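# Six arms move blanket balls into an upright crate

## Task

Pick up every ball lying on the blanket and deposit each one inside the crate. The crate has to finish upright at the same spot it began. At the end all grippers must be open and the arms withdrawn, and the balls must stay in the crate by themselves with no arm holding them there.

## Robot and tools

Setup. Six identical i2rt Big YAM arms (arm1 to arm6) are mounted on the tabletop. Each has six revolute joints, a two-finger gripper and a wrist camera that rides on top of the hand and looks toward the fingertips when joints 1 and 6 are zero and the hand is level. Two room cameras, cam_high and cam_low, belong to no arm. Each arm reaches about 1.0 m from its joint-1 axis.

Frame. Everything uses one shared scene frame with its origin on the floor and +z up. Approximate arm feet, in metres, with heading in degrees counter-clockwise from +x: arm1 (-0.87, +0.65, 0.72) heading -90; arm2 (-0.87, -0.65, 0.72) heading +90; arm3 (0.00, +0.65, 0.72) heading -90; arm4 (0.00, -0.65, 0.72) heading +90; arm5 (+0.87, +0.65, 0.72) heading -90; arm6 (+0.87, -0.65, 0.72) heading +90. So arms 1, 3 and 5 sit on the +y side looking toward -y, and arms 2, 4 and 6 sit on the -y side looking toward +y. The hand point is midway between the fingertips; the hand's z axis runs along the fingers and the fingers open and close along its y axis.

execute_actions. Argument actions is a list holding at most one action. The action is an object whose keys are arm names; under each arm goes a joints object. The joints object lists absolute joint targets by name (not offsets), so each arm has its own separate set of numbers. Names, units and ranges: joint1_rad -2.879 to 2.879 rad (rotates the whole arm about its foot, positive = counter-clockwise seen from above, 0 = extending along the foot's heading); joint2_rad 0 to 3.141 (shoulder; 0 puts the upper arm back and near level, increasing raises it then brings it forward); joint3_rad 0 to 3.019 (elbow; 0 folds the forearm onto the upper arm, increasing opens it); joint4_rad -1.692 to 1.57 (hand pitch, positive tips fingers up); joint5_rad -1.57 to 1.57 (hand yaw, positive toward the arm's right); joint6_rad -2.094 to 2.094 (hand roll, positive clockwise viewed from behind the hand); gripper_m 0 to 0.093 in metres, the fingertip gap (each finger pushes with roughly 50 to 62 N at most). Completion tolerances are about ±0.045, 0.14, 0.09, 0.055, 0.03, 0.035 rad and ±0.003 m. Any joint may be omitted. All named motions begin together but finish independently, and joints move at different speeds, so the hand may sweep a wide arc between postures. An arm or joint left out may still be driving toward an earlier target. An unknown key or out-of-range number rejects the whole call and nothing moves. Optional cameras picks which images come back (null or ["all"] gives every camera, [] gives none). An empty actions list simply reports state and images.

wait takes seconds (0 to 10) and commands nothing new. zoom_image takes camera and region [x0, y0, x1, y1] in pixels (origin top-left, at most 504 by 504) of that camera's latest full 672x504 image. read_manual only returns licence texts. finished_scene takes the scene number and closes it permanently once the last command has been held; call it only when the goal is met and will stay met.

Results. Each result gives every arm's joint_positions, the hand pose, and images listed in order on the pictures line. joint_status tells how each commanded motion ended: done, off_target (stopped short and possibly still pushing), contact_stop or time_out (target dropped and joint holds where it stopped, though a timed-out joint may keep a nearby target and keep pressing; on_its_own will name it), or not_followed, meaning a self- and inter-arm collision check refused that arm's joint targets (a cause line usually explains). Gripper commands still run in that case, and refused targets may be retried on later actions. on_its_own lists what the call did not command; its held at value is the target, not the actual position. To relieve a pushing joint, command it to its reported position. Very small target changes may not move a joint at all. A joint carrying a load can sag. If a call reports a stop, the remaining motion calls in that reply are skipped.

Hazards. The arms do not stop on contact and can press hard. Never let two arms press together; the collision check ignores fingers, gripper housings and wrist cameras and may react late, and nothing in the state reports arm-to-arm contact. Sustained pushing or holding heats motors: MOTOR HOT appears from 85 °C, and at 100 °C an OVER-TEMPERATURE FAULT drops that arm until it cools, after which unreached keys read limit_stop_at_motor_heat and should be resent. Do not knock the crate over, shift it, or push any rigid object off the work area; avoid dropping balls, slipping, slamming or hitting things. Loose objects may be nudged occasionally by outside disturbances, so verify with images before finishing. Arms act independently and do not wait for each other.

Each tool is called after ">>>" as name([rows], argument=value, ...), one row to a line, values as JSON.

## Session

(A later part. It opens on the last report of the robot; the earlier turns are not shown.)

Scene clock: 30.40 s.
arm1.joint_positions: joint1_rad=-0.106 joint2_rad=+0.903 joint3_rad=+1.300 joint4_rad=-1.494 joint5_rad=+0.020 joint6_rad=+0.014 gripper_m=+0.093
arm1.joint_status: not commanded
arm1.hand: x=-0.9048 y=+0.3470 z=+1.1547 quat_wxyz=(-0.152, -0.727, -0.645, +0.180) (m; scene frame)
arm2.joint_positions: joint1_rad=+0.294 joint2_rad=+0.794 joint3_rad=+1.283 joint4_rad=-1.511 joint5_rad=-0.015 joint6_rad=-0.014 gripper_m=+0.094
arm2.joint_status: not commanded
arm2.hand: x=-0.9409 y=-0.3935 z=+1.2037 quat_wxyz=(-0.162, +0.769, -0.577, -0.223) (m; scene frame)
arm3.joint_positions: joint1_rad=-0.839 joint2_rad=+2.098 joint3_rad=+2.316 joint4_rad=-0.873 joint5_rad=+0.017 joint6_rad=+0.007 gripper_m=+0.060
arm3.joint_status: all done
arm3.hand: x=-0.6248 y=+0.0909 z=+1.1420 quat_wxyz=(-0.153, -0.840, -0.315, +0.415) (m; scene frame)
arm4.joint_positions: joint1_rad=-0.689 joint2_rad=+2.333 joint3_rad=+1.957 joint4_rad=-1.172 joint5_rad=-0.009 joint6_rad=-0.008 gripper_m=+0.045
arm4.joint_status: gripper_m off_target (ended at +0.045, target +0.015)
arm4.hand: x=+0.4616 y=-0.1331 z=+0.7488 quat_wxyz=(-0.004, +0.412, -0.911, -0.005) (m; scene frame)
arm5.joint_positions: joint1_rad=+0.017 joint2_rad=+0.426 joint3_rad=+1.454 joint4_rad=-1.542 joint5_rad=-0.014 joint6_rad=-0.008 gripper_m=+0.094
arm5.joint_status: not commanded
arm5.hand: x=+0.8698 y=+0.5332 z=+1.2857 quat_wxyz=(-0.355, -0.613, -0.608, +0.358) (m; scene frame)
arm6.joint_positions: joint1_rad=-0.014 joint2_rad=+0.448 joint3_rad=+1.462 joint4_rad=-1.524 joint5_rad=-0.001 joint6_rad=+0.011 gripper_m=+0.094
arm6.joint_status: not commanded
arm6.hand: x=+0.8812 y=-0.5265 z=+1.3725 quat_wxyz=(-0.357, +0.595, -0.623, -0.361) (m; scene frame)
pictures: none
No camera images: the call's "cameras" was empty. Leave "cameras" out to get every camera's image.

>>> execute_actions([
  {"arm3":{"joints":{"joint1_rad":-0.6,"joint2_rad":1.7,"joint3_rad":1.6,"joint4_rad":-1.3,"joint6_rad":1.26,"gripper_m":0.072}},"arm4":{"joints":{"joint2_rad":1.469,"joint3_rad":1.442,"joint4_rad":-1.273}}},
], cameras=[])

>>> execute_actions([
  {"arm3":{"joints":{"joint1_rad":-0.376,"joint2_rad":1.933,"joint3_rad":1.60,"joint4_rad":-1.228}},"arm4":{"joints":{"joint1_rad":0.93}}},
], cameras=["arm3_cam_wrist","cam_high"])

Scene clock: 33.93 s.
arm1.joint_positions: joint1_rad=-0.106 joint2_rad=+0.903 joint3_rad=+1.300 joint4_rad=-1.494 joint5_rad=+0.020 joint6_rad=+0.014 gripper_m=+0.093
arm1.joint_status: not commanded
arm1.hand: x=-0.9048 y=+0.3470 z=+1.1547 quat_wxyz=(-0.152, -0.727, -0.645, +0.180) (m; scene frame)
arm2.joint_positions: joint1_rad=+0.294 joint2_rad=+0.794 joint3_rad=+1.283 joint4_rad=-1.511 joint5_rad=-0.015 joint6_rad=-0.014 gripper_m=+0.094
arm2.joint_status: not commanded
arm2.hand: x=-0.9409 y=-0.3935 z=+1.2037 quat_wxyz=(-0.162, +0.769, -0.577, -0.223) (m; scene frame)
arm3.joint_positions: joint1_rad=-0.602 joint2_rad=+1.706 joint3_rad=+1.594 joint4_rad=-1.285 joint5_rad=+0.016 joint6_rad=+1.248 gripper_m=+0.072
arm3.joint_status: all done
arm3.hand: x=-0.3201 y=+0.1882 z=+0.9973 quat_wxyz=(-0.075, -0.986, +0.139, +0.046) (m; scene frame)
arm4.joint_positions: joint1_rad=-0.689 joint2_rad=+1.447 joint3_rad=+1.447 joint4_rad=-1.259 joint5_rad=-0.009 joint6_rad=-0.008 gripper_m=+0.045
arm4.joint_status: all done
arm4.hand: x=+0.3344 y=-0.2740 z=+1.0600 quat_wxyz=(-0.135, +0.408, -0.901, -0.063) (m; scene frame)
arm5.joint_positions: joint1_rad=+0.017 joint2_rad=+0.426 joint3_rad=+1.454 joint4_rad=-1.542 joint5_rad=-0.014 joint6_rad=-0.008 gripper_m=+0.094
arm5.joint_status: not commanded
arm5.hand: x=+0.8698 y=+0.5332 z=+1.2857 quat_wxyz=(-0.355, -0.613, -0.608, +0.358) (m; scene frame)
arm6.joint_positions: joint1_rad=-0.014 joint2_rad=+0.448 joint3_rad=+1.462 joint4_rad=-1.524 joint5_rad=-0.001 joint6_rad=+0.011 gripper_m=+0.094
arm6.joint_status: not commanded
arm6.hand: x=+0.8812 y=-0.5265 z=+1.3725 quat_wxyz=(-0.357, +0.595, -0.623, -0.361) (m; scene frame)
pictures: none
No camera images: the call's "cameras" was empty. Leave "cameras" out to get every camera's image.

Scene clock: 35.73 s.
arm1.joint_positions: joint1_rad=-0.106 joint2_rad=+0.903 joint3_rad=+1.300 joint4_rad=-1.494 joint5_rad=+0.020 joint6_rad=+0.014 gripper_m=+0.093
arm1.joint_status: not commanded
arm1.hand: x=-0.9048 y=+0.3470 z=+1.1547 quat_wxyz=(-0.152, -0.727, -0.645, +0.180) (m; scene frame)
arm2.joint_positions: joint1_rad=+0.294 joint2_rad=+0.794 joint3_rad=+1.283 joint4_rad=-1.511 joint5_rad=-0.015 joint6_rad=-0.014 gripper_m=+0.094
arm2.joint_status: not commanded
arm2.hand: x=-0.9409 y=-0.3935 z=+1.2037 quat_wxyz=(-0.162, +0.769, -0.577, -0.223) (m; scene frame)
arm3.joint_positions: joint1_rad=-0.370 joint2_rad=+1.932 joint3_rad=+1.588 joint4_rad=-1.242 joint5_rad=+0.015 joint6_rad=+1.249 gripper_m=+0.072
arm3.joint_status: all done
arm3.hand: x=-0.2099 y=+0.1145 z=+0.8718 quat_wxyz=(+0.009, -1.000, +0.024, +0.005) (m; scene frame)
arm4.joint_positions: joint1_rad=+0.935 joint2_rad=+1.459 joint3_rad=+1.447 joint4_rad=-1.259 joint5_rad=-0.008 joint6_rad=-0.008 gripper_m=+0.045
arm4.joint_status: all done
arm4.hand: x=-0.3896 y=-0.3334 z=+1.0597 quat_wxyz=(-0.040, +0.934, -0.325, -0.143) (m; scene frame)
arm5.joint_positions: joint1_rad=+0.017 joint2_rad=+0.426 joint3_rad=+1.454 joint4_rad=-1.542 joint5_rad=-0.014 joint6_rad=-0.008 gripper_m=+0.094
arm5.joint_status: not commanded
arm5.hand: x=+0.8698 y=+0.5332 z=+1.2857 quat_wxyz=(-0.355, -0.613, -0.608, +0.358) (m; scene frame)
arm6.joint_positions: joint1_rad=-0.014 joint2_rad=+0.448 joint3_rad=+1.462 joint4_rad=-1.524 joint5_rad=-0.001 joint6_rad=+0.011 gripper_m=+0.094
arm6.joint_status: not commanded
arm6.hand: x=+0.8812 y=-0.5265 z=+1.3725 quat_wxyz=(-0.357, +0.595, -0.623, -0.361) (m; scene frame)
pictures: arm3_cam_wrist, cam_high
Images, in order (width x height): arm3_cam_wrist 672x504, cam_high 672x504.

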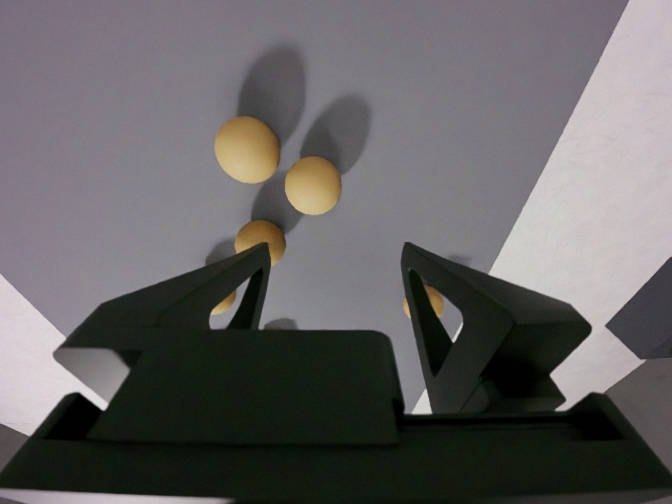

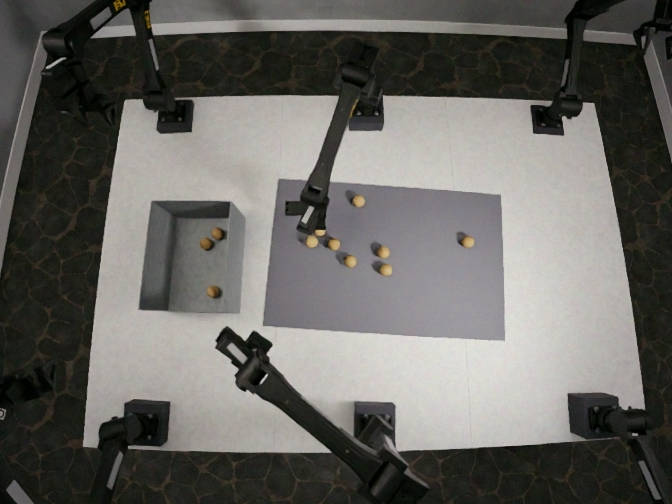

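>>> execute_actions([
  {"arm3":{"joints":{"joint1_rad":-0.358,"joint2_rad":2.03,"joint3_rad":1.56,"joint4_rad":-1.09,"joint6_rad":1.09,"gripper_m":0.062}},"arm4":{"joints":{"joint2_rad":1.89,"joint3_rad":1.97,"joint4_rad":-1.144}}},
], cameras=["arm3_cam_wrist"])

Scene clock: 38.33 s.
arm1.joint_positions: joint1_rad=-0.106 joint2_rad=+0.903 joint3_rad=+1.300 joint4_rad=-1.494 joint5_rad=+0.020 joint6_rad=+0.014 gripper_m=+0.093
arm1.joint_status: not commanded
arm1.hand: x=-0.9048 y=+0.3470 z=+1.1547 quat_wxyz=(-0.152, -0.727, -0.645, +0.180) (m; scene frame)
arm2.joint_positions: joint1_rad=+0.294 joint2_rad=+0.794 joint3_rad=+1.283 joint4_rad=-1.511 joint5_rad=-0.015 joint6_rad=-0.014 gripper_m=+0.094
arm2.joint_status: not commanded
arm2.hand: x=-0.9409 y=-0.3935 z=+1.2037 quat_wxyz=(-0.162, +0.769, -0.577, -0.223) (m; scene frame)
arm3.joint_positions: joint1_rad=-0.370 joint2_rad=+2.034 joint3_rad=+1.558 joint4_rad=-1.108 joint5_rad=+0.015 joint6_rad=+1.101 gripper_m=+0.062
arm3.joint_status: all done
arm3.hand: x=-0.2146 y=+0.1025 z=+0.8035 quat_wxyz=(+0.009, -0.999, -0.050, +0.005) (m; scene frame)
arm4.joint_positions: joint1_rad=+0.935 joint2_rad=+1.887 joint3_rad=+1.921 joint4_rad=-1.160 joint5_rad=-0.008 joint6_rad=-0.008 gripper_m=+0.045
arm4.joint_status: all done
arm4.hand: x=-0.5378 y=-0.2145 z=+1.0448 quat_wxyz=(-0.064, +0.921, -0.321, -0.210) (m; scene frame)
arm5.joint_positions: joint1_rad=+0.017 joint2_rad=+0.426 joint3_rad=+1.454 joint4_rad=-1.542 joint5_rad=-0.014 joint6_rad=-0.008 gripper_m=+0.094
arm5.joint_status: not commanded
arm5.hand: x=+0.8698 y=+0.5332 z=+1.2857 quat_wxyz=(-0.355, -0.613, -0.608, +0.358) (m; scene frame)
arm6.joint_positions: joint1_rad=-0.014 joint2_rad=+0.448 joint3_rad=+1.462 joint4_rad=-1.524 joint5_rad=-0.001 joint6_rad=+0.011 gripper_m=+0.094
arm6.joint_status: not commanded
arm6.hand: x=+0.8812 y=-0.5265 z=+1.3725 quat_wxyz=(-0.357, +0.595, -0.623, -0.361) (m; scene frame)
pictures: arm3_cam_wrist
Images, in order (width x height): arm3_cam_wrist 672x504.

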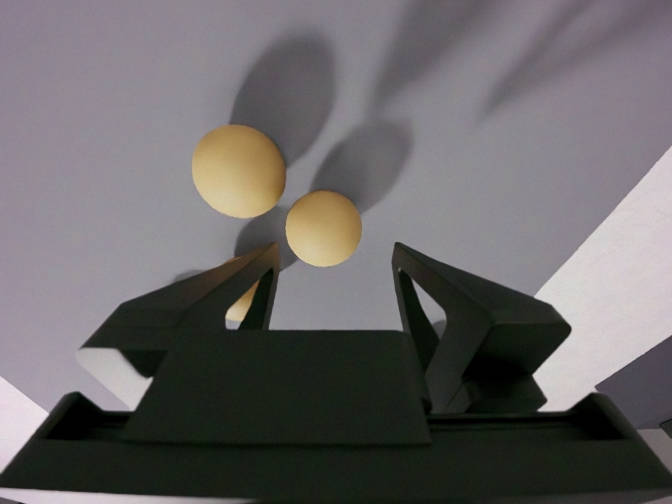

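>>> execute_actions([
  {"arm3":{"joints":{"joint1_rad":-0.345,"joint2_rad":2.125,"joint3_rad":1.51,"joint4_rad":-0.95}},"arm4":{"joints":{"joint2_rad":2.23,"joint3_rad":2.19,"joint4_rad":-0.862}}},
], cameras=["arm3_cam_wrist"])

Scene clock: 40.07 s.
arm1.joint_positions: joint1_rad=-0.106 joint2_rad=+0.903 joint3_rad=+1.300 joint4_rad=-1.494 joint5_rad=+0.020 joint6_rad=+0.014 gripper_m=+0.093
arm1.joint_status: not commanded
arm1.hand: x=-0.9048 y=+0.3470 z=+1.1547 quat_wxyz=(-0.152, -0.727, -0.645, +0.180) (m; scene frame)
arm2.joint_positions: joint1_rad=+0.294 joint2_rad=+0.794 joint3_rad=+1.283 joint4_rad=-1.511 joint5_rad=-0.015 joint6_rad=-0.014 gripper_m=+0.094
arm2.joint_status: not commanded
arm2.hand: x=-0.9409 y=-0.3935 z=+1.2037 quat_wxyz=(-0.162, +0.769, -0.577, -0.223) (m; scene frame)
arm3.joint_positions: joint1_rad=-0.353 joint2_rad=+2.109 joint3_rad=+1.515 joint4_rad=-0.966 joint5_rad=+0.014 joint6_rad=+1.101 gripper_m=+0.062
arm3.joint_status: all done
arm3.hand: x=-0.2073 y=+0.0938 z=+0.7468 quat_wxyz=(-0.003, -0.998, -0.059, +0.009) (m; scene frame)
arm4.joint_positions: joint1_rad=+0.935 joint2_rad=+2.242 joint3_rad=+2.156 joint4_rad=-0.885 joint5_rad=-0.008 joint6_rad=-0.008 gripper_m=+0.045
arm4.joint_status: all done
arm4.hand: x=-0.6462 y=-0.1290 z=+0.9335 quat_wxyz=(-0.090, +0.902, -0.315, -0.281) (m; scene frame)
arm5.joint_positions: joint1_rad=+0.017 joint2_rad=+0.426 joint3_rad=+1.454 joint4_rad=-1.542 joint5_rad=-0.014 joint6_rad=-0.008 gripper_m=+0.094
arm5.joint_status: not commanded
arm5.hand: x=+0.8698 y=+0.5332 z=+1.2857 quat_wxyz=(-0.355, -0.613, -0.608, +0.358) (m; scene frame)
arm6.joint_positions: joint1_rad=-0.014 joint2_rad=+0.448 joint3_rad=+1.462 joint4_rad=-1.524 joint5_rad=-0.001 joint6_rad=+0.011 gripper_m=+0.094
arm6.joint_status: not commanded
arm6.hand: x=+0.8812 y=-0.5265 z=+1.3725 quat_wxyz=(-0.357, +0.595, -0.623, -0.361) (m; scene frame)
pictures: arm3_cam_wrist
Images, in order (width x height): arm3_cam_wrist 672x504.

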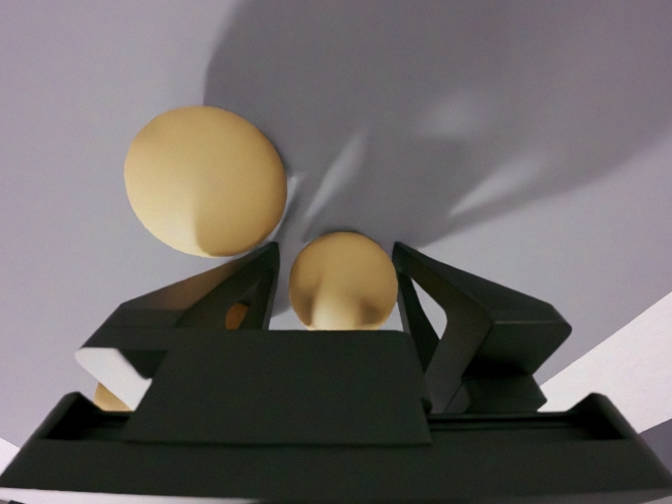

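>>> execute_actions([
  {"arm3":{"joints":{"gripper_m":0.015}},"arm4":{"joints":{"gripper_m":0.06}}},
], cameras=[])

>>> execute_actions([
  {"arm3":{"joints":{"joint2_rad":1.6,"joint3_rad":1.5,"joint4_rad":-1.273}},"arm4":{"joints":{"joint2_rad":2.05}}},
], cameras=["cam_high"])

Scene clock: 40.97 s.
arm1.joint_positions: joint1_rad=-0.106 joint2_rad=+0.903 joint3_rad=+1.300 joint4_rad=-1.494 joint5_rad=+0.020 joint6_rad=+0.014 gripper_m=+0.093
arm1.joint_status: not commanded
arm1.hand: x=-0.9048 y=+0.3470 z=+1.1547 quat_wxyz=(-0.152, -0.727, -0.645, +0.180) (m; scene frame)
arm2.joint_positions: joint1_rad=+0.294 joint2_rad=+0.794 joint3_rad=+1.283 joint4_rad=-1.511 joint5_rad=-0.015 joint6_rad=-0.014 gripper_m=+0.094
arm2.joint_status: not commanded
arm2.hand: x=-0.9409 y=-0.3935 z=+1.2037 quat_wxyz=(-0.162, +0.769, -0.577, -0.223) (m; scene frame)
arm3.joint_positions: joint1_rad=-0.353 joint2_rad=+2.109 joint3_rad=+1.515 joint4_rad=-0.966 joint5_rad=+0.015 joint6_rad=+1.100 gripper_m=+0.045
arm3.joint_status: gripper_m off_target (ended at +0.045, target +0.015)
arm3.hand: x=-0.2073 y=+0.0938 z=+0.7468 quat_wxyz=(-0.003, -0.998, -0.059, +0.010) (m; scene frame)
arm4.joint_positions: joint1_rad=+0.935 joint2_rad=+2.242 joint3_rad=+2.156 joint4_rad=-0.885 joint5_rad=-0.008 joint6_rad=-0.008 gripper_m=+0.060
arm4.joint_status: all done
arm4.hand: x=-0.6462 y=-0.1290 z=+0.9335 quat_wxyz=(-0.090, +0.902, -0.315, -0.281) (m; scene frame)
arm5.joint_positions: joint1_rad=+0.017 joint2_rad=+0.426 joint3_rad=+1.454 joint4_rad=-1.542 joint5_rad=-0.014 joint6_rad=-0.008 gripper_m=+0.094
arm5.joint_status: not commanded
arm5.hand: x=+0.8698 y=+0.5332 z=+1.2857 quat_wxyz=(-0.355, -0.613, -0.608, +0.358) (m; scene frame)
arm6.joint_positions: joint1_rad=-0.014 joint2_rad=+0.448 joint3_rad=+1.462 joint4_rad=-1.524 joint5_rad=-0.001 joint6_rad=+0.011 gripper_m=+0.094
arm6.joint_status: not commanded
arm6.hand: x=+0.8812 y=-0.5265 z=+1.3725 quat_wxyz=(-0.357, +0.595, -0.623, -0.361) (m; scene frame)
pictures: none
No camera images: the call's "cameras" was empty. Leave "cameras" out to get every camera's image.

Scene clock: 42.53 s.
arm1.joint_positions: joint1_rad=-0.106 joint2_rad=+0.903 joint3_rad=+1.300 joint4_rad=-1.494 joint5_rad=+0.020 joint6_rad=+0.014 gripper_m=+0.093
arm1.joint_status: not commanded
arm1.hand: x=-0.9048 y=+0.3470 z=+1.1547 quat_wxyz=(-0.152, -0.727, -0.645, +0.180) (m; scene frame)
arm2.joint_positions: joint1_rad=+0.294 joint2_rad=+0.794 joint3_rad=+1.283 joint4_rad=-1.511 joint5_rad=-0.015 joint6_rad=-0.014 gripper_m=+0.094
arm2.joint_status: not commanded
arm2.hand: x=-0.9409 y=-0.3935 z=+1.2037 quat_wxyz=(-0.162, +0.769, -0.577, -0.223) (m; scene frame)
arm3.joint_positions: joint1_rad=-0.353 joint2_rad=+1.602 joint3_rad=+1.490 joint4_rad=-1.256 joint5_rad=+0.015 joint6_rad=+1.100 gripper_m=+0.045
arm3.joint_status: all done
arm3.hand: x=-0.1853 y=+0.1531 z=+1.0087 quat_wxyz=(-0.090, -0.993, -0.058, +0.048) (m; scene frame)
arm4.joint_positions: joint1_rad=+0.935 joint2_rad=+2.017 joint3_rad=+2.165 joint4_rad=-0.879 joint5_rad=-0.008 joint6_rad=-0.008 gripper_m=+0.060
arm4.joint_status: all done
arm4.hand: x=-0.6276 y=-0.1410 z=+1.1195 quat_wxyz=(-0.128, +0.862, -0.301, -0.387) (m; scene frame)
arm5.joint_positions: joint1_rad=+0.017 joint2_rad=+0.426 joint3_rad=+1.454 joint4_rad=-1.542 joint5_rad=-0.014 joint6_rad=-0.008 gripper_m=+0.094
arm5.joint_status: not commanded
arm5.hand: x=+0.8698 y=+0.5332 z=+1.2857 quat_wxyz=(-0.355, -0.613, -0.608, +0.358) (m; scene frame)
arm6.joint_positions: joint1_rad=-0.014 joint2_rad=+0.448 joint3_rad=+1.462 joint4_rad=-1.524 joint5_rad=-0.001 joint6_rad=+0.011 gripper_m=+0.094
arm6.joint_status: not commanded
arm6.hand: x=+0.8812 y=-0.5265 z=+1.3725 quat_wxyz=(-0.357, +0.595, -0.623, -0.361) (m; scene frame)
pictures: cam_high
Images, in order (width x height): cam_high 672x504.

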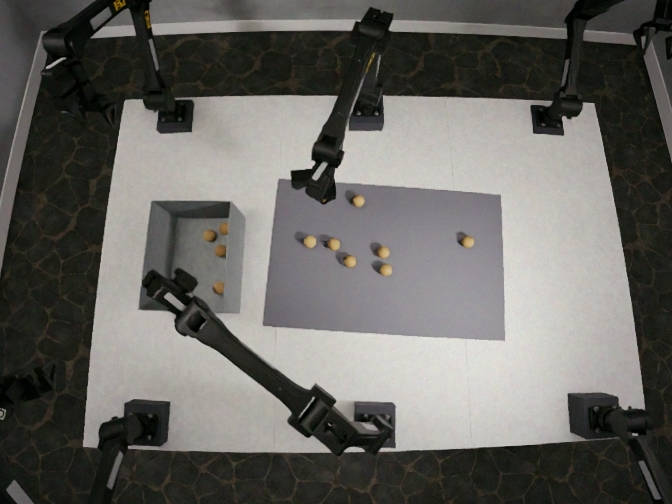

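>>> execute_actions([
  {"arm3":{"joints":{"joint1_rad":-0.83,"joint2_rad":1.89,"joint3_rad":1.98,"joint4_rad":-1.144,"joint6_rad":0}},"arm4":{"joints":{"joint2_rad":1.469,"joint3_rad":1.442,"joint4_rad":-1.273}}},
], cameras=[])

>>> execute_actions([
  {"arm3":{"joints":{"joint2_rad":2.229,"joint3_rad":2.33,"joint4_rad":-0.859}},"arm4":{"joints":{"joint1_rad":-0.535,"gripper_m":0.093}}},
], cameras=[])

>>> execute_actions([
  {"arm3":{"joints":{"joint2_rad":2.33}},"arm4":{"joints":{"joint2_rad":2.16,"joint3_rad":1.895,"joint4_rad":-0.86}}},
], cameras=["arm4_cam_wrist"])

Scene clock: 45.27 s.
arm1.joint_positions: joint1_rad=-0.106 joint2_rad=+0.903 joint3_rad=+1.300 joint4_rad=-1.494 joint5_rad=+0.020 joint6_rad=+0.014 gripper_m=+0.093
arm1.joint_status: not commanded
arm1.hand: x=-0.9048 y=+0.3470 z=+1.1547 quat_wxyz=(-0.152, -0.727, -0.645, +0.180) (m; scene frame)
arm2.joint_positions: joint1_rad=+0.294 joint2_rad=+0.794 joint3_rad=+1.283 joint4_rad=-1.511 joint5_rad=-0.015 joint6_rad=-0.014 gripper_m=+0.094
arm2.joint_status: not commanded
arm2.hand: x=-0.9409 y=-0.3935 z=+1.2037 quat_wxyz=(-0.162, +0.769, -0.577, -0.223) (m; scene frame)
arm3.joint_positions: joint1_rad=-0.828 joint2_rad=+1.882 joint3_rad=+1.934 joint4_rad=-1.157 joint5_rad=+0.017 joint6_rad=+0.012 gripper_m=+0.045
arm3.joint_status: all done
arm3.hand: x=-0.5126 y=+0.1822 z=+1.0558 quat_wxyz=(-0.078, -0.909, -0.347, +0.218) (m; scene frame)
arm4.joint_positions: joint1_rad=+0.935 joint2_rad=+1.455 joint3_rad=+1.443 joint4_rad=-1.258 joint5_rad=-0.008 joint6_rad=-0.008 gripper_m=+0.060
arm4.joint_status: all done
arm4.hand: x=-0.3888 y=-0.3341 z=+1.0597 quat_wxyz=(-0.040, +0.934, -0.325, -0.144) (m; scene frame)
arm5.joint_positions: joint1_rad=+0.017 joint2_rad=+0.426 joint3_rad=+1.454 joint4_rad=-1.542 joint5_rad=-0.014 joint6_rad=-0.008 gripper_m=+0.094
arm5.joint_status: not commanded
arm5.hand: x=+0.8698 y=+0.5332 z=+1.2857 quat_wxyz=(-0.355, -0.613, -0.608, +0.358) (m; scene frame)
arm6.joint_positions: joint1_rad=-0.014 joint2_rad=+0.448 joint3_rad=+1.462 joint4_rad=-1.524 joint5_rad=-0.001 joint6_rad=+0.011 gripper_m=+0.094
arm6.joint_status: not commanded
arm6.hand: x=+0.8812 y=-0.5265 z=+1.3725 quat_wxyz=(-0.357, +0.595, -0.623, -0.361) (m; scene frame)
pictures: none
No camera images: the call's "cameras" was empty. Leave "cameras" out to get every camera's image.

Scene clock: 47.03 s.
arm1.joint_positions: joint1_rad=-0.106 joint2_rad=+0.903 joint3_rad=+1.300 joint4_rad=-1.494 joint5_rad=+0.020 joint6_rad=+0.014 gripper_m=+0.093
arm1.joint_status: not commanded
arm1.hand: x=-0.9048 y=+0.3470 z=+1.1547 quat_wxyz=(-0.152, -0.727, -0.645, +0.180) (m; scene frame)
arm2.joint_positions: joint1_rad=+0.294 joint2_rad=+0.794 joint3_rad=+1.283 joint4_rad=-1.511 joint5_rad=-0.015 joint6_rad=-0.014 gripper_m=+0.094
arm2.joint_status: not commanded
arm2.hand: x=-0.9409 y=-0.3935 z=+1.2037 quat_wxyz=(-0.162, +0.769, -0.577, -0.223) (m; scene frame)
arm3.joint_positions: joint1_rad=-0.828 joint2_rad=+2.236 joint3_rad=+2.274 joint4_rad=-0.885 joint5_rad=+0.017 joint6_rad=+0.011 gripper_m=+0.045
arm3.joint_status: all done
arm3.hand: x=-0.6297 y=+0.0743 z=+1.0026 quat_wxyz=(-0.123, -0.874, -0.332, +0.333) (m; scene frame)
arm4.joint_positions: joint1_rad=-0.539 joint2_rad=+1.456 joint3_rad=+1.443 joint4_rad=-1.258 joint5_rad=-0.008 joint6_rad=-0.008 gripper_m=+0.093
arm4.joint_status: all done
arm4.hand: x=+0.2754 y=-0.2280 z=+1.0541 quat_wxyz=(-0.125, +0.474, -0.869, -0.071) (m; scene frame)
arm5.joint_positions: joint1_rad=+0.017 joint2_rad=+0.426 joint3_rad=+1.454 joint4_rad=-1.542 joint5_rad=-0.014 joint6_rad=-0.008 gripper_m=+0.094
arm5.joint_status: not commanded
arm5.hand: x=+0.8698 y=+0.5332 z=+1.2857 quat_wxyz=(-0.355, -0.613, -0.608, +0.358) (m; scene frame)
arm6.joint_positions: joint1_rad=-0.014 joint2_rad=+0.448 joint3_rad=+1.462 joint4_rad=-1.524 joint5_rad=-0.001 joint6_rad=+0.011 gripper_m=+0.094
arm6.joint_status: not commanded
arm6.hand: x=+0.8812 y=-0.5265 z=+1.3725 quat_wxyz=(-0.357, +0.595, -0.623, -0.361) (m; scene frame)
pictures: none
No camera images: the call's "cameras" was empty. Leave "cameras" out to get every camera's image.

Scene clock: 48.50 s.
arm1.joint_positions: joint1_rad=-0.106 joint2_rad=+0.903 joint3_rad=+1.300 joint4_rad=-1.494 joint5_rad=+0.020 joint6_rad=+0.014 gripper_m=+0.093
arm1.joint_status: not commanded
arm1.hand: x=-0.9048 y=+0.3470 z=+1.1547 quat_wxyz=(-0.152, -0.727, -0.645, +0.180) (m; scene frame)
arm2.joint_positions: joint1_rad=+0.294 joint2_rad=+0.794 joint3_rad=+1.283 joint4_rad=-1.511 joint5_rad=-0.015 joint6_rad=-0.014 gripper_m=+0.094
arm2.joint_status: not commanded
arm2.hand: x=-0.9409 y=-0.3935 z=+1.2037 quat_wxyz=(-0.162, +0.769, -0.577, -0.223) (m; scene frame)
arm3.joint_positions: joint1_rad=-0.828 joint2_rad=+2.332 joint3_rad=+2.288 joint4_rad=-0.880 joint5_rad=+0.017 joint6_rad=+0.011 gripper_m=+0.045
arm3.joint_status: all done
arm3.hand: x=-0.6359 y=+0.0686 z=+0.9305 quat_wxyz=(-0.110, -0.886, -0.337, +0.299) (m; scene frame)
arm4.joint_positions: joint1_rad=-0.539 joint2_rad=+2.173 joint3_rad=+1.850 joint4_rad=-0.878 joint5_rad=-0.008 joint6_rad=-0.008 gripper_m=+0.093
arm4.joint_status: all done
arm4.hand: x=+0.4071 y=-0.0274 z=+0.8302 quat_wxyz=(-0.155, +0.472, -0.864, -0.087) (m; scene frame)
arm5.joint_positions: joint1_rad=+0.017 joint2_rad=+0.426 joint3_rad=+1.454 joint4_rad=-1.542 joint5_rad=-0.014 joint6_rad=-0.008 gripper_m=+0.094
arm5.joint_status: not commanded
arm5.hand: x=+0.8698 y=+0.5332 z=+1.2857 quat_wxyz=(-0.355, -0.613, -0.608, +0.358) (m; scene frame)
arm6.joint_positions: joint1_rad=-0.014 joint2_rad=+0.448 joint3_rad=+1.462 joint4_rad=-1.524 joint5_rad=-0.001 joint6_rad=+0.011 gripper_m=+0.094
arm6.joint_status: not commanded
arm6.hand: x=+0.8812 y=-0.5265 z=+1.3725 quat_wxyz=(-0.357, +0.595, -0.623, -0.361) (m; scene frame)
pictures: arm4_cam_wrist
Images, in order (width x height): arm4_cam_wrist 672x504.

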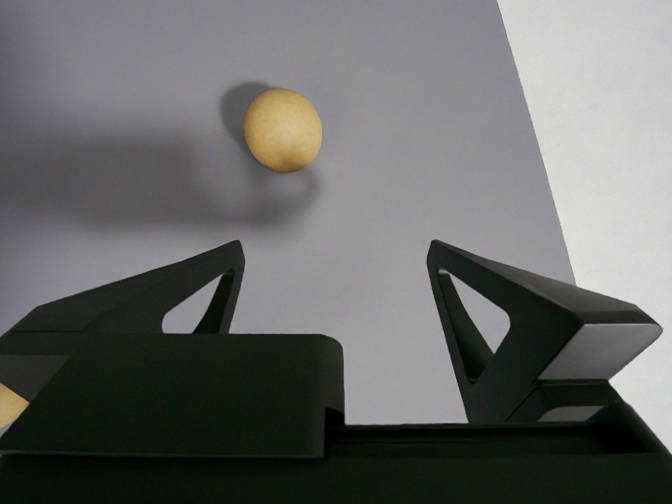

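>>> execute_actions([
  {"arm3":{"joints":{"gripper_m":0.06}},"arm4":{"joints":{"joint1_rad":-0.49,"joint2_rad":2.32,"joint3_rad":2.015,"joint4_rad":-0.76}}},
], cameras=["arm4_cam_wrist"])

Scene clock: 50.20 s.
arm1.joint_positions: joint1_rad=-0.106 joint2_rad=+0.903 joint3_rad=+1.300 joint4_rad=-1.494 joint5_rad=+0.020 joint6_rad=+0.014 gripper_m=+0.093
arm1.joint_status: not commanded
arm1.hand: x=-0.9048 y=+0.3470 z=+1.1547 quat_wxyz=(-0.152, -0.727, -0.645, +0.180) (m; scene frame)
arm2.joint_positions: joint1_rad=+0.294 joint2_rad=+0.794 joint3_rad=+1.283 joint4_rad=-1.511 joint5_rad=-0.015 joint6_rad=-0.014 gripper_m=+0.094
arm2.joint_status: not commanded
arm2.hand: x=-0.9409 y=-0.3935 z=+1.2037 quat_wxyz=(-0.162, +0.769, -0.577, -0.223) (m; scene frame)
arm3.joint_positions: joint1_rad=-0.828 joint2_rad=+2.332 joint3_rad=+2.288 joint4_rad=-0.880 joint5_rad=+0.017 joint6_rad=+0.011 gripper_m=+0.060
arm3.joint_status: all done
arm3.hand: x=-0.6359 y=+0.0686 z=+0.9305 quat_wxyz=(-0.110, -0.886, -0.338, +0.299) (m; scene frame)
arm4.joint_positions: joint1_rad=-0.487 joint2_rad=+2.294 joint3_rad=+1.980 joint4_rad=-0.775 joint5_rad=-0.008 joint6_rad=-0.008 gripper_m=+0.093
arm4.joint_status: all done
arm4.hand: x=+0.4030 y=+0.0421 z=+0.8091 quat_wxyz=(-0.200, +0.488, -0.841, -0.118) (m; scene frame)
arm5.joint_positions: joint1_rad=+0.017 joint2_rad=+0.426 joint3_rad=+1.454 joint4_rad=-1.542 joint5_rad=-0.014 joint6_rad=-0.008 gripper_m=+0.094
arm5.joint_status: not commanded
arm5.hand: x=+0.8698 y=+0.5332 z=+1.2857 quat_wxyz=(-0.355, -0.613, -0.608, +0.358) (m; scene frame)
arm6.joint_positions: joint1_rad=-0.014 joint2_rad=+0.448 joint3_rad=+1.462 joint4_rad=-1.524 joint5_rad=-0.001 joint6_rad=+0.011 gripper_m=+0.094
arm6.joint_status: not commanded
arm6.hand: x=+0.8812 y=-0.5265 z=+1.3725 quat_wxyz=(-0.357, +0.595, -0.623, -0.361) (m; scene frame)
pictures: arm4_cam_wrist
Images, in order (width x height): arm4_cam_wrist 672x504.

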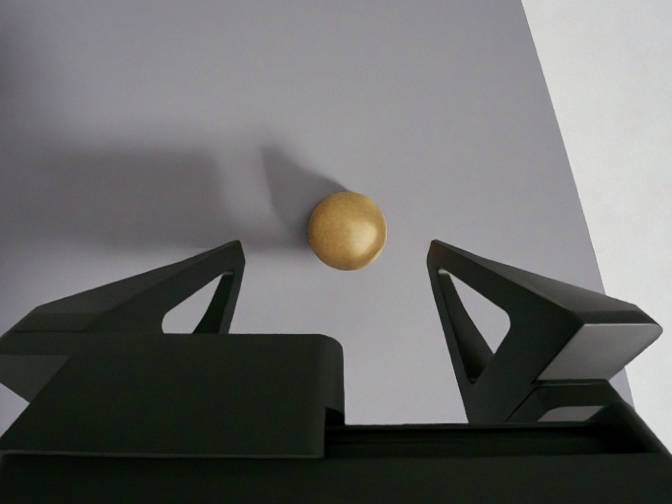

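>>> execute_actions([
  {"arm3":{"joints":{"joint2_rad":2.1}},"arm4":{"joints":{"joint2_rad":2.495,"joint3_rad":2.16,"joint4_rad":-0.73}}},
], cameras=["arm4_cam_wrist"])

Scene clock: 53.53 s.
arm1.joint_positions: joint1_rad=-0.106 joint2_rad=+0.903 joint3_rad=+1.300 joint4_rad=-1.494 joint5_rad=+0.020 joint6_rad=+0.014 gripper_m=+0.093
arm1.joint_status: not commanded
arm1.hand: x=-0.9048 y=+0.3470 z=+1.1547 quat_wxyz=(-0.152, -0.727, -0.645, +0.180) (m; scene frame)
arm2.joint_positions: joint1_rad=+0.294 joint2_rad=+0.794 joint3_rad=+1.283 joint4_rad=-1.511 joint5_rad=-0.015 joint6_rad=-0.014 gripper_m=+0.094
arm2.joint_status: not commanded
arm2.hand: x=-0.9409 y=-0.3935 z=+1.2037 quat_wxyz=(-0.162, +0.769, -0.577, -0.223) (m; scene frame)
arm3.joint_positions: joint1_rad=-0.828 joint2_rad=+2.098 joint3_rad=+2.315 joint4_rad=-0.873 joint5_rad=+0.017 joint6_rad=+0.011 gripper_m=+0.060
arm3.joint_status: all done
arm3.hand: x=-0.6188 y=+0.0844 z=+1.1421 quat_wxyz=(-0.156, -0.838, -0.318, +0.414) (m; scene frame)
arm4.joint_positions: joint1_rad=-0.487 joint2_rad=+2.460 joint3_rad=+2.129 joint4_rad=-0.740 joint5_rad=-0.009 joint6_rad=-0.005 gripper_m=+0.093
arm4.joint_status: all done
arm4.hand: x=+0.4212 y=+0.0737 z=+0.7516 quat_wxyz=(-0.207, +0.486, -0.840, -0.123) (m; scene frame)
arm5.joint_positions: joint1_rad=+0.017 joint2_rad=+0.426 joint3_rad=+1.454 joint4_rad=-1.542 joint5_rad=-0.014 joint6_rad=-0.008 gripper_m=+0.094
arm5.joint_status: not commanded
arm5.hand: x=+0.8698 y=+0.5332 z=+1.2857 quat_wxyz=(-0.355, -0.613, -0.608, +0.358) (m; scene frame)
arm6.joint_positions: joint1_rad=-0.014 joint2_rad=+0.448 joint3_rad=+1.462 joint4_rad=-1.524 joint5_rad=-0.001 joint6_rad=+0.011 gripper_m=+0.094
arm6.joint_status: not commanded
arm6.hand: x=+0.8812 y=-0.5265 z=+1.3725 quat_wxyz=(-0.357, +0.595, -0.623, -0.361) (m; scene frame)
pictures: arm4_cam_wrist
Images, in order (width x height): arm4_cam_wrist 672x504.

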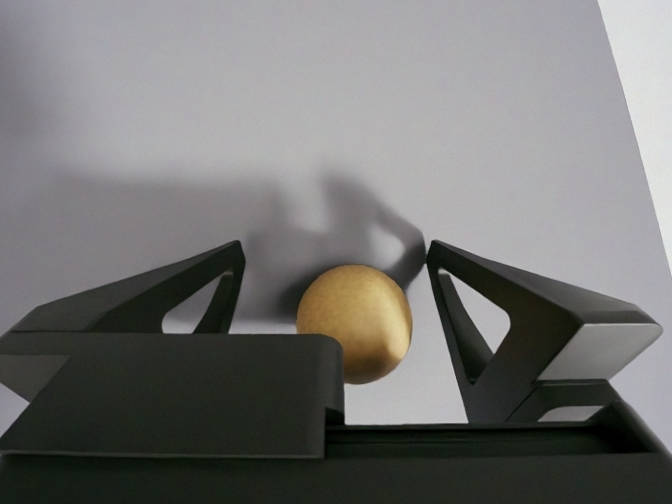

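>>> execute_actions([
  {"arm3":{"joints":{"joint1_rad":-0.033,"joint2_rad":1.62,"joint3_rad":1.15,"joint4_rad":-1.10,"gripper_m":0.093}},"arm4":{"joints":{"gripper_m":0.015}},"arm1":{"joints":{"joint1_rad":0.4}}},
], cameras=["arm3_cam_wrist"])

>>> execute_actions([
  {"arm4":{"joints":{"joint2_rad":1.469,"joint3_rad":1.442,"joint4_rad":-1.273}},"arm1":{"joints":{"joint1_rad":0.806,"joint2_rad":2.06,"joint3_rad":1.67,"joint4_rad":-0.49}}},
], cameras=["arm1_cam_wrist","cam_high"])

Scene clock: 56.37 s.
arm1.joint_positions: joint1_rad=+0.396 joint2_rad=+0.903 joint3_rad=+1.300 joint4_rad=-1.494 joint5_rad=+0.018 joint6_rad=+0.014 gripper_m=+0.093
arm1.joint_status: all done
arm1.hand: x=-0.7542 y=+0.3678 z=+1.1547 quat_wxyz=(-0.192, -0.544, -0.805, +0.136) (m; scene frame)
arm2.joint_positions: joint1_rad=+0.294 joint2_rad=+0.794 joint3_rad=+1.283 joint4_rad=-1.511 joint5_rad=-0.015 joint6_rad=-0.014 gripper_m=+0.094
arm2.joint_status: not commanded
arm2.hand: x=-0.9409 y=-0.3935 z=+1.2037 quat_wxyz=(-0.162, +0.769, -0.577, -0.223) (m; scene frame)
arm3.joint_positions: joint1_rad=-0.032 joint2_rad=+1.625 joint3_rad=+1.146 joint4_rad=-1.090 joint5_rad=+0.015 joint6_rad=+0.008 gripper_m=+0.093
arm3.joint_status: all done
arm3.hand: x=-0.0168 y=+0.2007 z=+0.8683 quat_wxyz=(+0.005, -0.721, -0.693, +0.007) (m; scene frame)
arm4.joint_positions: joint1_rad=-0.487 joint2_rad=+2.460 joint3_rad=+2.129 joint4_rad=-0.740 joint5_rad=-0.009 joint6_rad=-0.005 gripper_m=+0.045
arm4.joint_status: gripper_m off_target (ended at +0.045, target +0.015)
arm4.hand: x=+0.4212 y=+0.0737 z=+0.7516 quat_wxyz=(-0.207, +0.486, -0.840, -0.123) (m; scene frame)
arm5.joint_positions: joint1_rad=+0.017 joint2_rad=+0.426 joint3_rad=+1.454 joint4_rad=-1.542 joint5_rad=-0.014 joint6_rad=-0.008 gripper_m=+0.094
arm5.joint_status: not commanded
arm5.hand: x=+0.8698 y=+0.5332 z=+1.2857 quat_wxyz=(-0.355, -0.613, -0.608, +0.358) (m; scene frame)
arm6.joint_positions: joint1_rad=-0.014 joint2_rad=+0.448 joint3_rad=+1.462 joint4_rad=-1.524 joint5_rad=-0.001 joint6_rad=+0.011 gripper_m=+0.094
arm6.joint_status: not commanded
arm6.hand: x=+0.8812 y=-0.5265 z=+1.3725 quat_wxyz=(-0.357, +0.595, -0.623, -0.361) (m; scene frame)
pictures: arm3_cam_wrist
Images, in order (width x height): arm3_cam_wrist 672x504.

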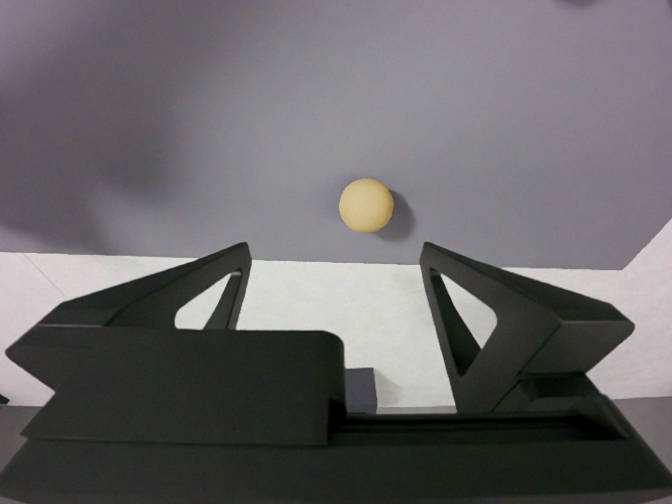

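Scene clock: 58.27 s.
arm1.joint_positions: joint1_rad=+0.813 joint2_rad=+2.065 joint3_rad=+1.647 joint4_rad=-0.503 joint5_rad=+0.018 joint6_rad=+0.014 gripper_m=+0.093
arm1.joint_status: all done
arm1.hand: x=-0.3186 y=+0.1283 z=+0.8360 quat_wxyz=(-0.294, -0.357, -0.878, +0.123) (m; scene frame)
arm2.joint_positions: joint1_rad=+0.294 joint2_rad=+0.794 joint3_rad=+1.283 joint4_rad=-1.511 joint5_rad=-0.015 joint6_rad=-0.014 gripper_m=+0.094
arm2.joint_status: not commanded
arm2.hand: x=-0.9409 y=-0.3935 z=+1.2037 quat_wxyz=(-0.162, +0.769, -0.577, -0.223) (m; scene frame)
arm3.joint_positions: joint1_rad=-0.032 joint2_rad=+1.625 joint3_rad=+1.146 joint4_rad=-1.090 joint5_rad=+0.015 joint6_rad=+0.008 gripper_m=+0.093
arm3.joint_status: not commanded
arm3.hand: x=-0.0168 y=+0.2007 z=+0.8683 quat_wxyz=(+0.005, -0.721, -0.693, +0.007) (m; scene frame)
arm4.joint_positions: joint1_rad=-0.487 joint2_rad=+1.445 joint3_rad=+1.447 joint4_rad=-1.255 joint5_rad=-0.009 joint6_rad=-0.005 gripper_m=+0.045
arm4.joint_status: all done
arm4.hand: x=+0.2532 y=-0.2143 z=+1.0615 quat_wxyz=(-0.130, +0.495, -0.856, -0.079) (m; scene frame)
arm5.joint_positions: joint1_rad=+0.017 joint2_rad=+0.426 joint3_rad=+1.454 joint4_rad=-1.542 joint5_rad=-0.014 joint6_rad=-0.008 gripper_m=+0.094
arm5.joint_status: not commanded
arm5.hand: x=+0.8698 y=+0.5332 z=+1.2857 quat_wxyz=(-0.355, -0.613, -0.608, +0.358) (m; scene frame)
arm6.joint_positions: joint1_rad=-0.014 joint2_rad=+0.448 joint3_rad=+1.462 joint4_rad=-1.524 joint5_rad=-0.001 joint6_rad=+0.011 gripper_m=+0.094
arm6.joint_status: not commanded
arm6.hand: x=+0.8812 y=-0.5265 z=+1.3725 quat_wxyz=(-0.357, +0.595, -0.623, -0.361) (m; scene frame)
pictures: arm1_cam_wrist, cam_high
Images, in order (width x height): arm1_cam_wrist 672x504, cam_high 672x504.

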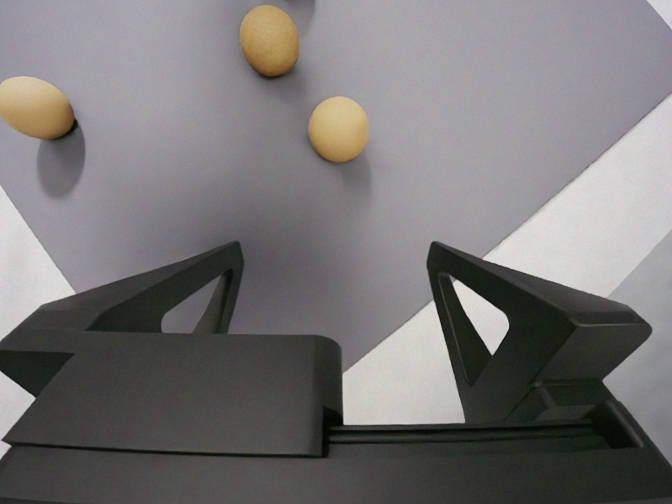

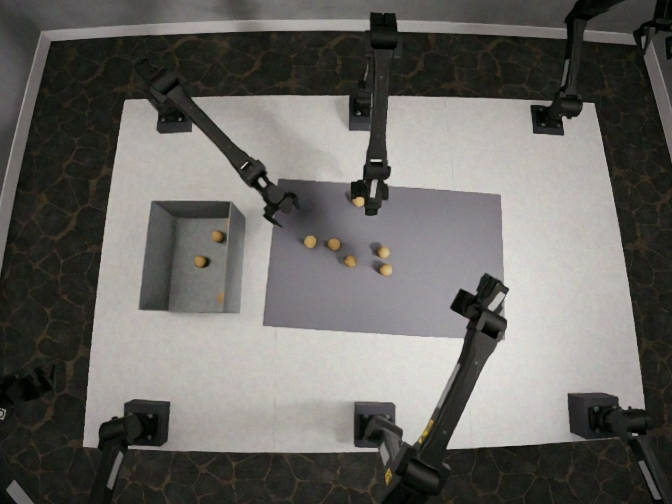

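>>> execute_actions([
  {"arm4":{"joints":{"joint1_rad":0.93}},"arm1":{"joints":{"joint2_rad":2.26,"joint3_rad":1.85,"joint4_rad":-0.365}},"arm3":{"joints":{"joint1_rad":-0.094,"joint2_rad":1.81,"joint3_rad":0.975,"joint4_rad":-0.74}}},
], cameras=["arm1_cam_wrist","arm3_cam_wrist"])

Scene clock: 60.70 s.
arm1.joint_positions: joint1_rad=+0.813 joint2_rad=+2.272 joint3_rad=+1.802 joint4_rad=-0.377 joint5_rad=+0.018 joint6_rad=+0.014 gripper_m=+0.093
arm1.joint_status: all done
arm1.hand: x=-0.2732 y=+0.0858 z=+0.7737 quat_wxyz=(-0.327, -0.353, -0.866, +0.136) (m; scene frame)
arm2.joint_positions: joint1_rad=+0.294 joint2_rad=+0.794 joint3_rad=+1.283 joint4_rad=-1.511 joint5_rad=-0.015 joint6_rad=-0.014 gripper_m=+0.094
arm2.joint_status: not commanded
arm2.hand: x=-0.9409 y=-0.3935 z=+1.2037 quat_wxyz=(-0.162, +0.769, -0.577, -0.223) (m; scene frame)
arm3.joint_positions: joint1_rad=-0.093 joint2_rad=+1.800 joint3_rad=+0.978 joint4_rad=-0.758 joint5_rad=+0.015 joint6_rad=+0.008 gripper_m=+0.093
arm3.joint_status: all done
arm3.hand: x=-0.0426 y=+0.2203 z=+0.7436 quat_wxyz=(+0.009, -0.741, -0.671, +0.003) (m; scene frame)
arm4.joint_positions: joint1_rad=+0.934 joint2_rad=+1.458 joint3_rad=+1.447 joint4_rad=-1.255 joint5_rad=-0.008 joint6_rad=-0.005 gripper_m=+0.045
arm4.joint_status: all done
arm4.hand: x=-0.3900 y=-0.3326 z=+1.0607 quat_wxyz=(-0.041, +0.933, -0.327, -0.146) (m; scene frame)
arm5.joint_positions: joint1_rad=+0.017 joint2_rad=+0.426 joint3_rad=+1.454 joint4_rad=-1.542 joint5_rad=-0.014 joint6_rad=-0.008 gripper_m=+0.094
arm5.joint_status: not commanded
arm5.hand: x=+0.8698 y=+0.5332 z=+1.2857 quat_wxyz=(-0.355, -0.613, -0.608, +0.358) (m; scene frame)
arm6.joint_positions: joint1_rad=-0.014 joint2_rad=+0.448 joint3_rad=+1.462 joint4_rad=-1.524 joint5_rad=-0.001 joint6_rad=+0.011 gripper_m=+0.094
arm6.joint_status: not commanded
arm6.hand: x=+0.8812 y=-0.5265 z=+1.3725 quat_wxyz=(-0.357, +0.595, -0.623, -0.361) (m; scene frame)
pictures: arm1_cam_wrist, arm3_cam_wrist
Images, in order (width x height): arm1_cam_wrist 672x504, arm3_cam_wrist 672x504.

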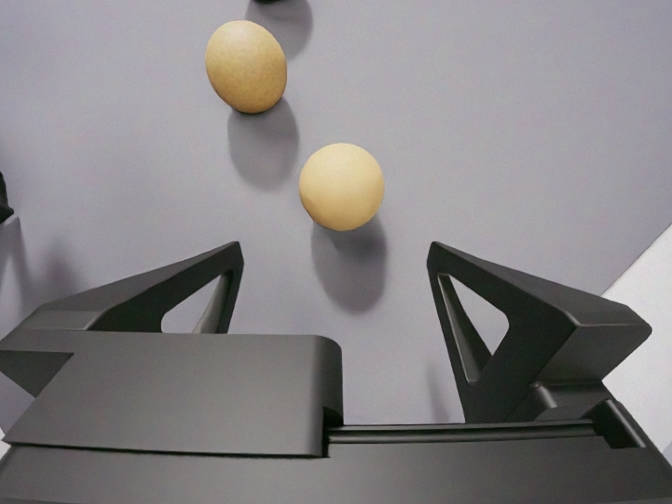

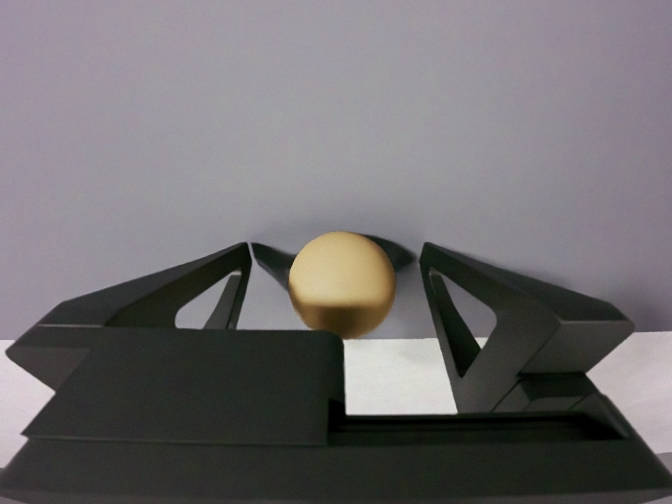

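>>> execute_actions([
  {"arm4":{"joints":{"joint2_rad":1.89,"joint3_rad":1.97,"joint4_rad":-1.144}},"arm1":{"joints":{"joint2_rad":2.40,"joint3_rad":2.085,"joint4_rad":-0.41}},"arm3":{"joints":{"gripper_m":0.015}}},
], cameras=["arm1_cam_wrist"])

Scene clock: 62.90 s.
arm1.joint_positions: joint1_rad=+0.813 joint2_rad=+2.398 joint3_rad=+2.028 joint4_rad=-0.403 joint5_rad=+0.018 joint6_rad=+0.014 gripper_m=+0.093
arm1.joint_status: all done
arm1.hand: x=-0.2314 y=+0.0466 z=+0.7819 quat_wxyz=(-0.359, -0.348, -0.853, +0.148) (m; scene frame)
arm2.joint_positions: joint1_rad=+0.294 joint2_rad=+0.794 joint3_rad=+1.283 joint4_rad=-1.511 joint5_rad=-0.015 joint6_rad=-0.014 gripper_m=+0.094
arm2.joint_status: not commanded
arm2.hand: x=-0.9409 y=-0.3935 z=+1.2037 quat_wxyz=(-0.162, +0.769, -0.577, -0.223) (m; scene frame)
arm3.joint_positions: joint1_rad=-0.093 joint2_rad=+1.800 joint3_rad=+0.978 joint4_rad=-0.758 joint5_rad=+0.016 joint6_rad=+0.007 gripper_m=+0.046
arm3.joint_status: gripper_m off_target (ended at +0.046, target +0.015)
arm3.hand: x=-0.0426 y=+0.2203 z=+0.7436 quat_wxyz=(+0.009, -0.741, -0.671, +0.003) (m; scene frame)
arm4.joint_positions: joint1_rad=+0.934 joint2_rad=+1.887 joint3_rad=+1.920 joint4_rad=-1.160 joint5_rad=-0.008 joint6_rad=-0.005 gripper_m=+0.045
arm4.joint_status: all done
arm4.hand: x=-0.5373 y=-0.2141 z=+1.0449 quat_wxyz=(-0.064, +0.921, -0.323, -0.210) (m; scene frame)
arm5.joint_positions: joint1_rad=+0.017 joint2_rad=+0.426 joint3_rad=+1.454 joint4_rad=-1.542 joint5_rad=-0.014 joint6_rad=-0.008 gripper_m=+0.094
arm5.joint_status: not commanded
arm5.hand: x=+0.8698 y=+0.5332 z=+1.2857 quat_wxyz=(-0.355, -0.613, -0.608, +0.358) (m; scene frame)
arm6.joint_positions: joint1_rad=-0.014 joint2_rad=+0.448 joint3_rad=+1.462 joint4_rad=-1.524 joint5_rad=-0.001 joint6_rad=+0.011 gripper_m=+0.094
arm6.joint_status: not commanded
arm6.hand: x=+0.8812 y=-0.5265 z=+1.3725 quat_wxyz=(-0.357, +0.595, -0.623, -0.361) (m; scene frame)
pictures: arm1_cam_wrist
Images, in order (width x height): arm1_cam_wrist 672x504.

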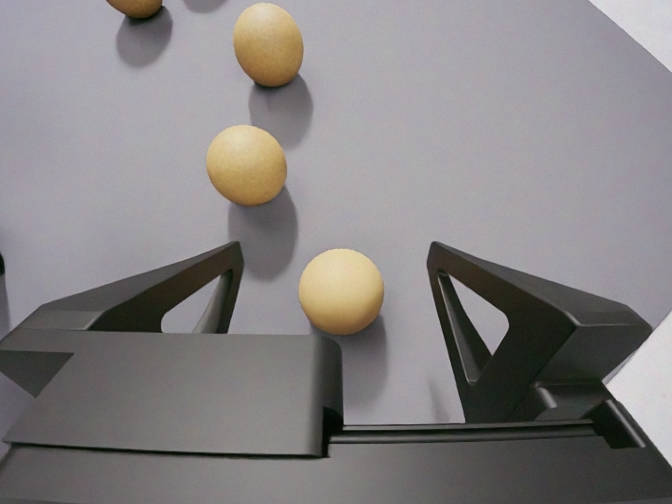

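>>> execute_actions([
  {"arm4":{"joints":{"joint2_rad":2.23,"joint3_rad":2.19,"joint4_rad":-0.862}},"arm1":{"joints":{"joint2_rad":2.385,"joint3_rad":1.93,"joint4_rad":-0.40}},"arm3":{"joints":{"joint2_rad":1.5,"joint3_rad":1.3,"joint4_rad":-1.273}}},
], cameras=["arm1_cam_wrist"])

Scene clock: 65.27 s.
arm1.joint_positions: joint1_rad=+0.813 joint2_rad=+2.389 joint3_rad=+1.925 joint4_rad=-0.403 joint5_rad=+0.018 joint6_rad=+0.014 gripper_m=+0.093
arm1.joint_status: all done
arm1.hand: x=-0.2557 y=+0.0694 z=+0.7364 quat_wxyz=(-0.318, -0.354, -0.869, +0.132) (m; scene frame)
arm2.joint_positions: joint1_rad=+0.294 joint2_rad=+0.794 joint3_rad=+1.283 joint4_rad=-1.511 joint5_rad=-0.015 joint6_rad=-0.014 gripper_m=+0.094
arm2.joint_status: not commanded
arm2.hand: x=-0.9409 y=-0.3935 z=+1.2037 quat_wxyz=(-0.162, +0.769, -0.577, -0.223) (m; scene frame)
arm3.joint_positions: joint1_rad=-0.093 joint2_rad=+1.502 joint3_rad=+1.295 joint4_rad=-1.256 joint5_rad=+0.016 joint6_rad=+0.007 gripper_m=+0.046
arm3.joint_status: all done
arm3.hand: x=-0.0453 y=+0.1885 z=+0.9752 quat_wxyz=(-0.031, -0.740, -0.670, +0.046) (m; scene frame)
arm4.joint_positions: joint1_rad=+0.934 joint2_rad=+2.241 joint3_rad=+2.156 joint4_rad=-0.884 joint5_rad=-0.008 joint6_rad=-0.005 gripper_m=+0.045
arm4.joint_status: all done
arm4.hand: x=-0.6459 y=-0.1284 z=+0.9338 quat_wxyz=(-0.090, +0.902, -0.316, -0.281) (m; scene frame)
arm5.joint_positions: joint1_rad=+0.017 joint2_rad=+0.426 joint3_rad=+1.454 joint4_rad=-1.542 joint5_rad=-0.014 joint6_rad=-0.008 gripper_m=+0.094
arm5.joint_status: not commanded
arm5.hand: x=+0.8698 y=+0.5332 z=+1.2857 quat_wxyz=(-0.355, -0.613, -0.608, +0.358) (m; scene frame)
arm6.joint_positions: joint1_rad=-0.014 joint2_rad=+0.448 joint3_rad=+1.462 joint4_rad=-1.524 joint5_rad=-0.001 joint6_rad=+0.011 gripper_m=+0.094
arm6.joint_status: not commanded
arm6.hand: x=+0.8812 y=-0.5265 z=+1.3725 quat_wxyz=(-0.357, +0.595, -0.623, -0.361) (m; scene frame)
pictures: arm1_cam_wrist
Images, in order (width x height): arm1_cam_wrist 672x504.

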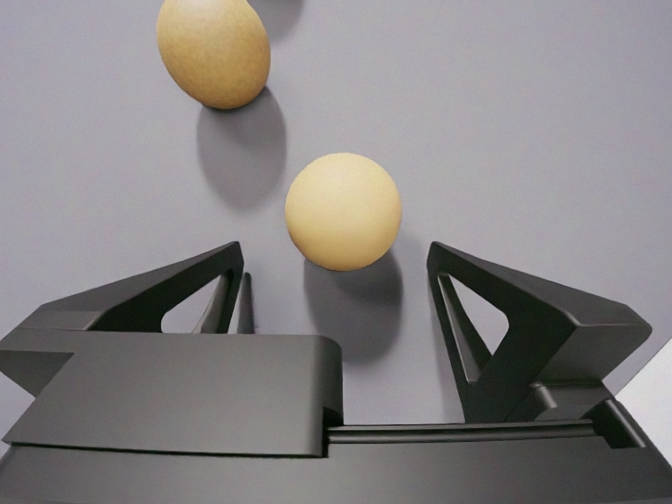

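>>> execute_actions([
  {"arm4":{"joints":{"gripper_m":0.06}},"arm1":{"joints":{"joint2_rad":2.435,"joint3_rad":2.085,"joint4_rad":-0.44}}},
], cameras=["arm1_cam_wrist"])

Scene clock: 66.53 s.
arm1.joint_positions: joint1_rad=+0.813 joint2_rad=+2.428 joint3_rad=+2.033 joint4_rad=-0.433 joint5_rad=+0.018 joint6_rad=+0.014 gripper_m=+0.093
arm1.joint_status: all done
arm1.hand: x=-0.2366 y=+0.0515 z=+0.7545 quat_wxyz=(-0.336, -0.351, -0.863, +0.139) (m; scene frame)
arm2.joint_positions: joint1_rad=+0.294 joint2_rad=+0.794 joint3_rad=+1.283 joint4_rad=-1.511 joint5_rad=-0.015 joint6_rad=-0.014 gripper_m=+0.094
arm2.joint_status: not commanded
arm2.hand: x=-0.9409 y=-0.3935 z=+1.2037 quat_wxyz=(-0.162, +0.769, -0.577, -0.223) (m; scene frame)
arm3.joint_positions: joint1_rad=-0.093 joint2_rad=+1.502 joint3_rad=+1.295 joint4_rad=-1.256 joint5_rad=+0.016 joint6_rad=+0.007 gripper_m=+0.046
arm3.joint_status: not commanded
arm3.hand: x=-0.0453 y=+0.1885 z=+0.9752 quat_wxyz=(-0.031, -0.740, -0.670, +0.046) (m; scene frame)
arm4.joint_positions: joint1_rad=+0.934 joint2_rad=+2.241 joint3_rad=+2.156 joint4_rad=-0.884 joint5_rad=-0.008 joint6_rad=-0.005 gripper_m=+0.060
arm4.joint_status: all done
arm4.hand: x=-0.6459 y=-0.1284 z=+0.9338 quat_wxyz=(-0.090, +0.902, -0.316, -0.281) (m; scene frame)
arm5.joint_positions: joint1_rad=+0.017 joint2_rad=+0.426 joint3_rad=+1.454 joint4_rad=-1.542 joint5_rad=-0.014 joint6_rad=-0.008 gripper_m=+0.094
arm5.joint_status: not commanded
arm5.hand: x=+0.8698 y=+0.5332 z=+1.2857 quat_wxyz=(-0.355, -0.613, -0.608, +0.358) (m; scene frame)
arm6.joint_positions: joint1_rad=-0.014 joint2_rad=+0.448 joint3_rad=+1.462 joint4_rad=-1.524 joint5_rad=-0.001 joint6_rad=+0.011 gripper_m=+0.094
arm6.joint_status: not commanded
arm6.hand: x=+0.8812 y=-0.5265 z=+1.3725 quat_wxyz=(-0.357, +0.595, -0.623, -0.361) (m; scene frame)
pictures: arm1_cam_wrist
Images, in order (width x height): arm1_cam_wrist 672x504.

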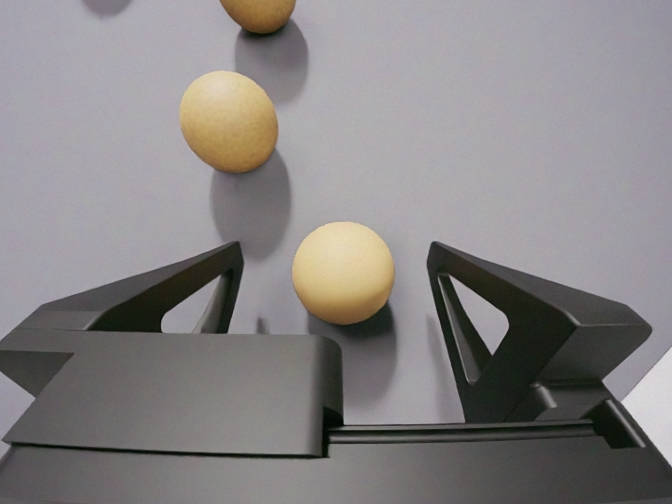

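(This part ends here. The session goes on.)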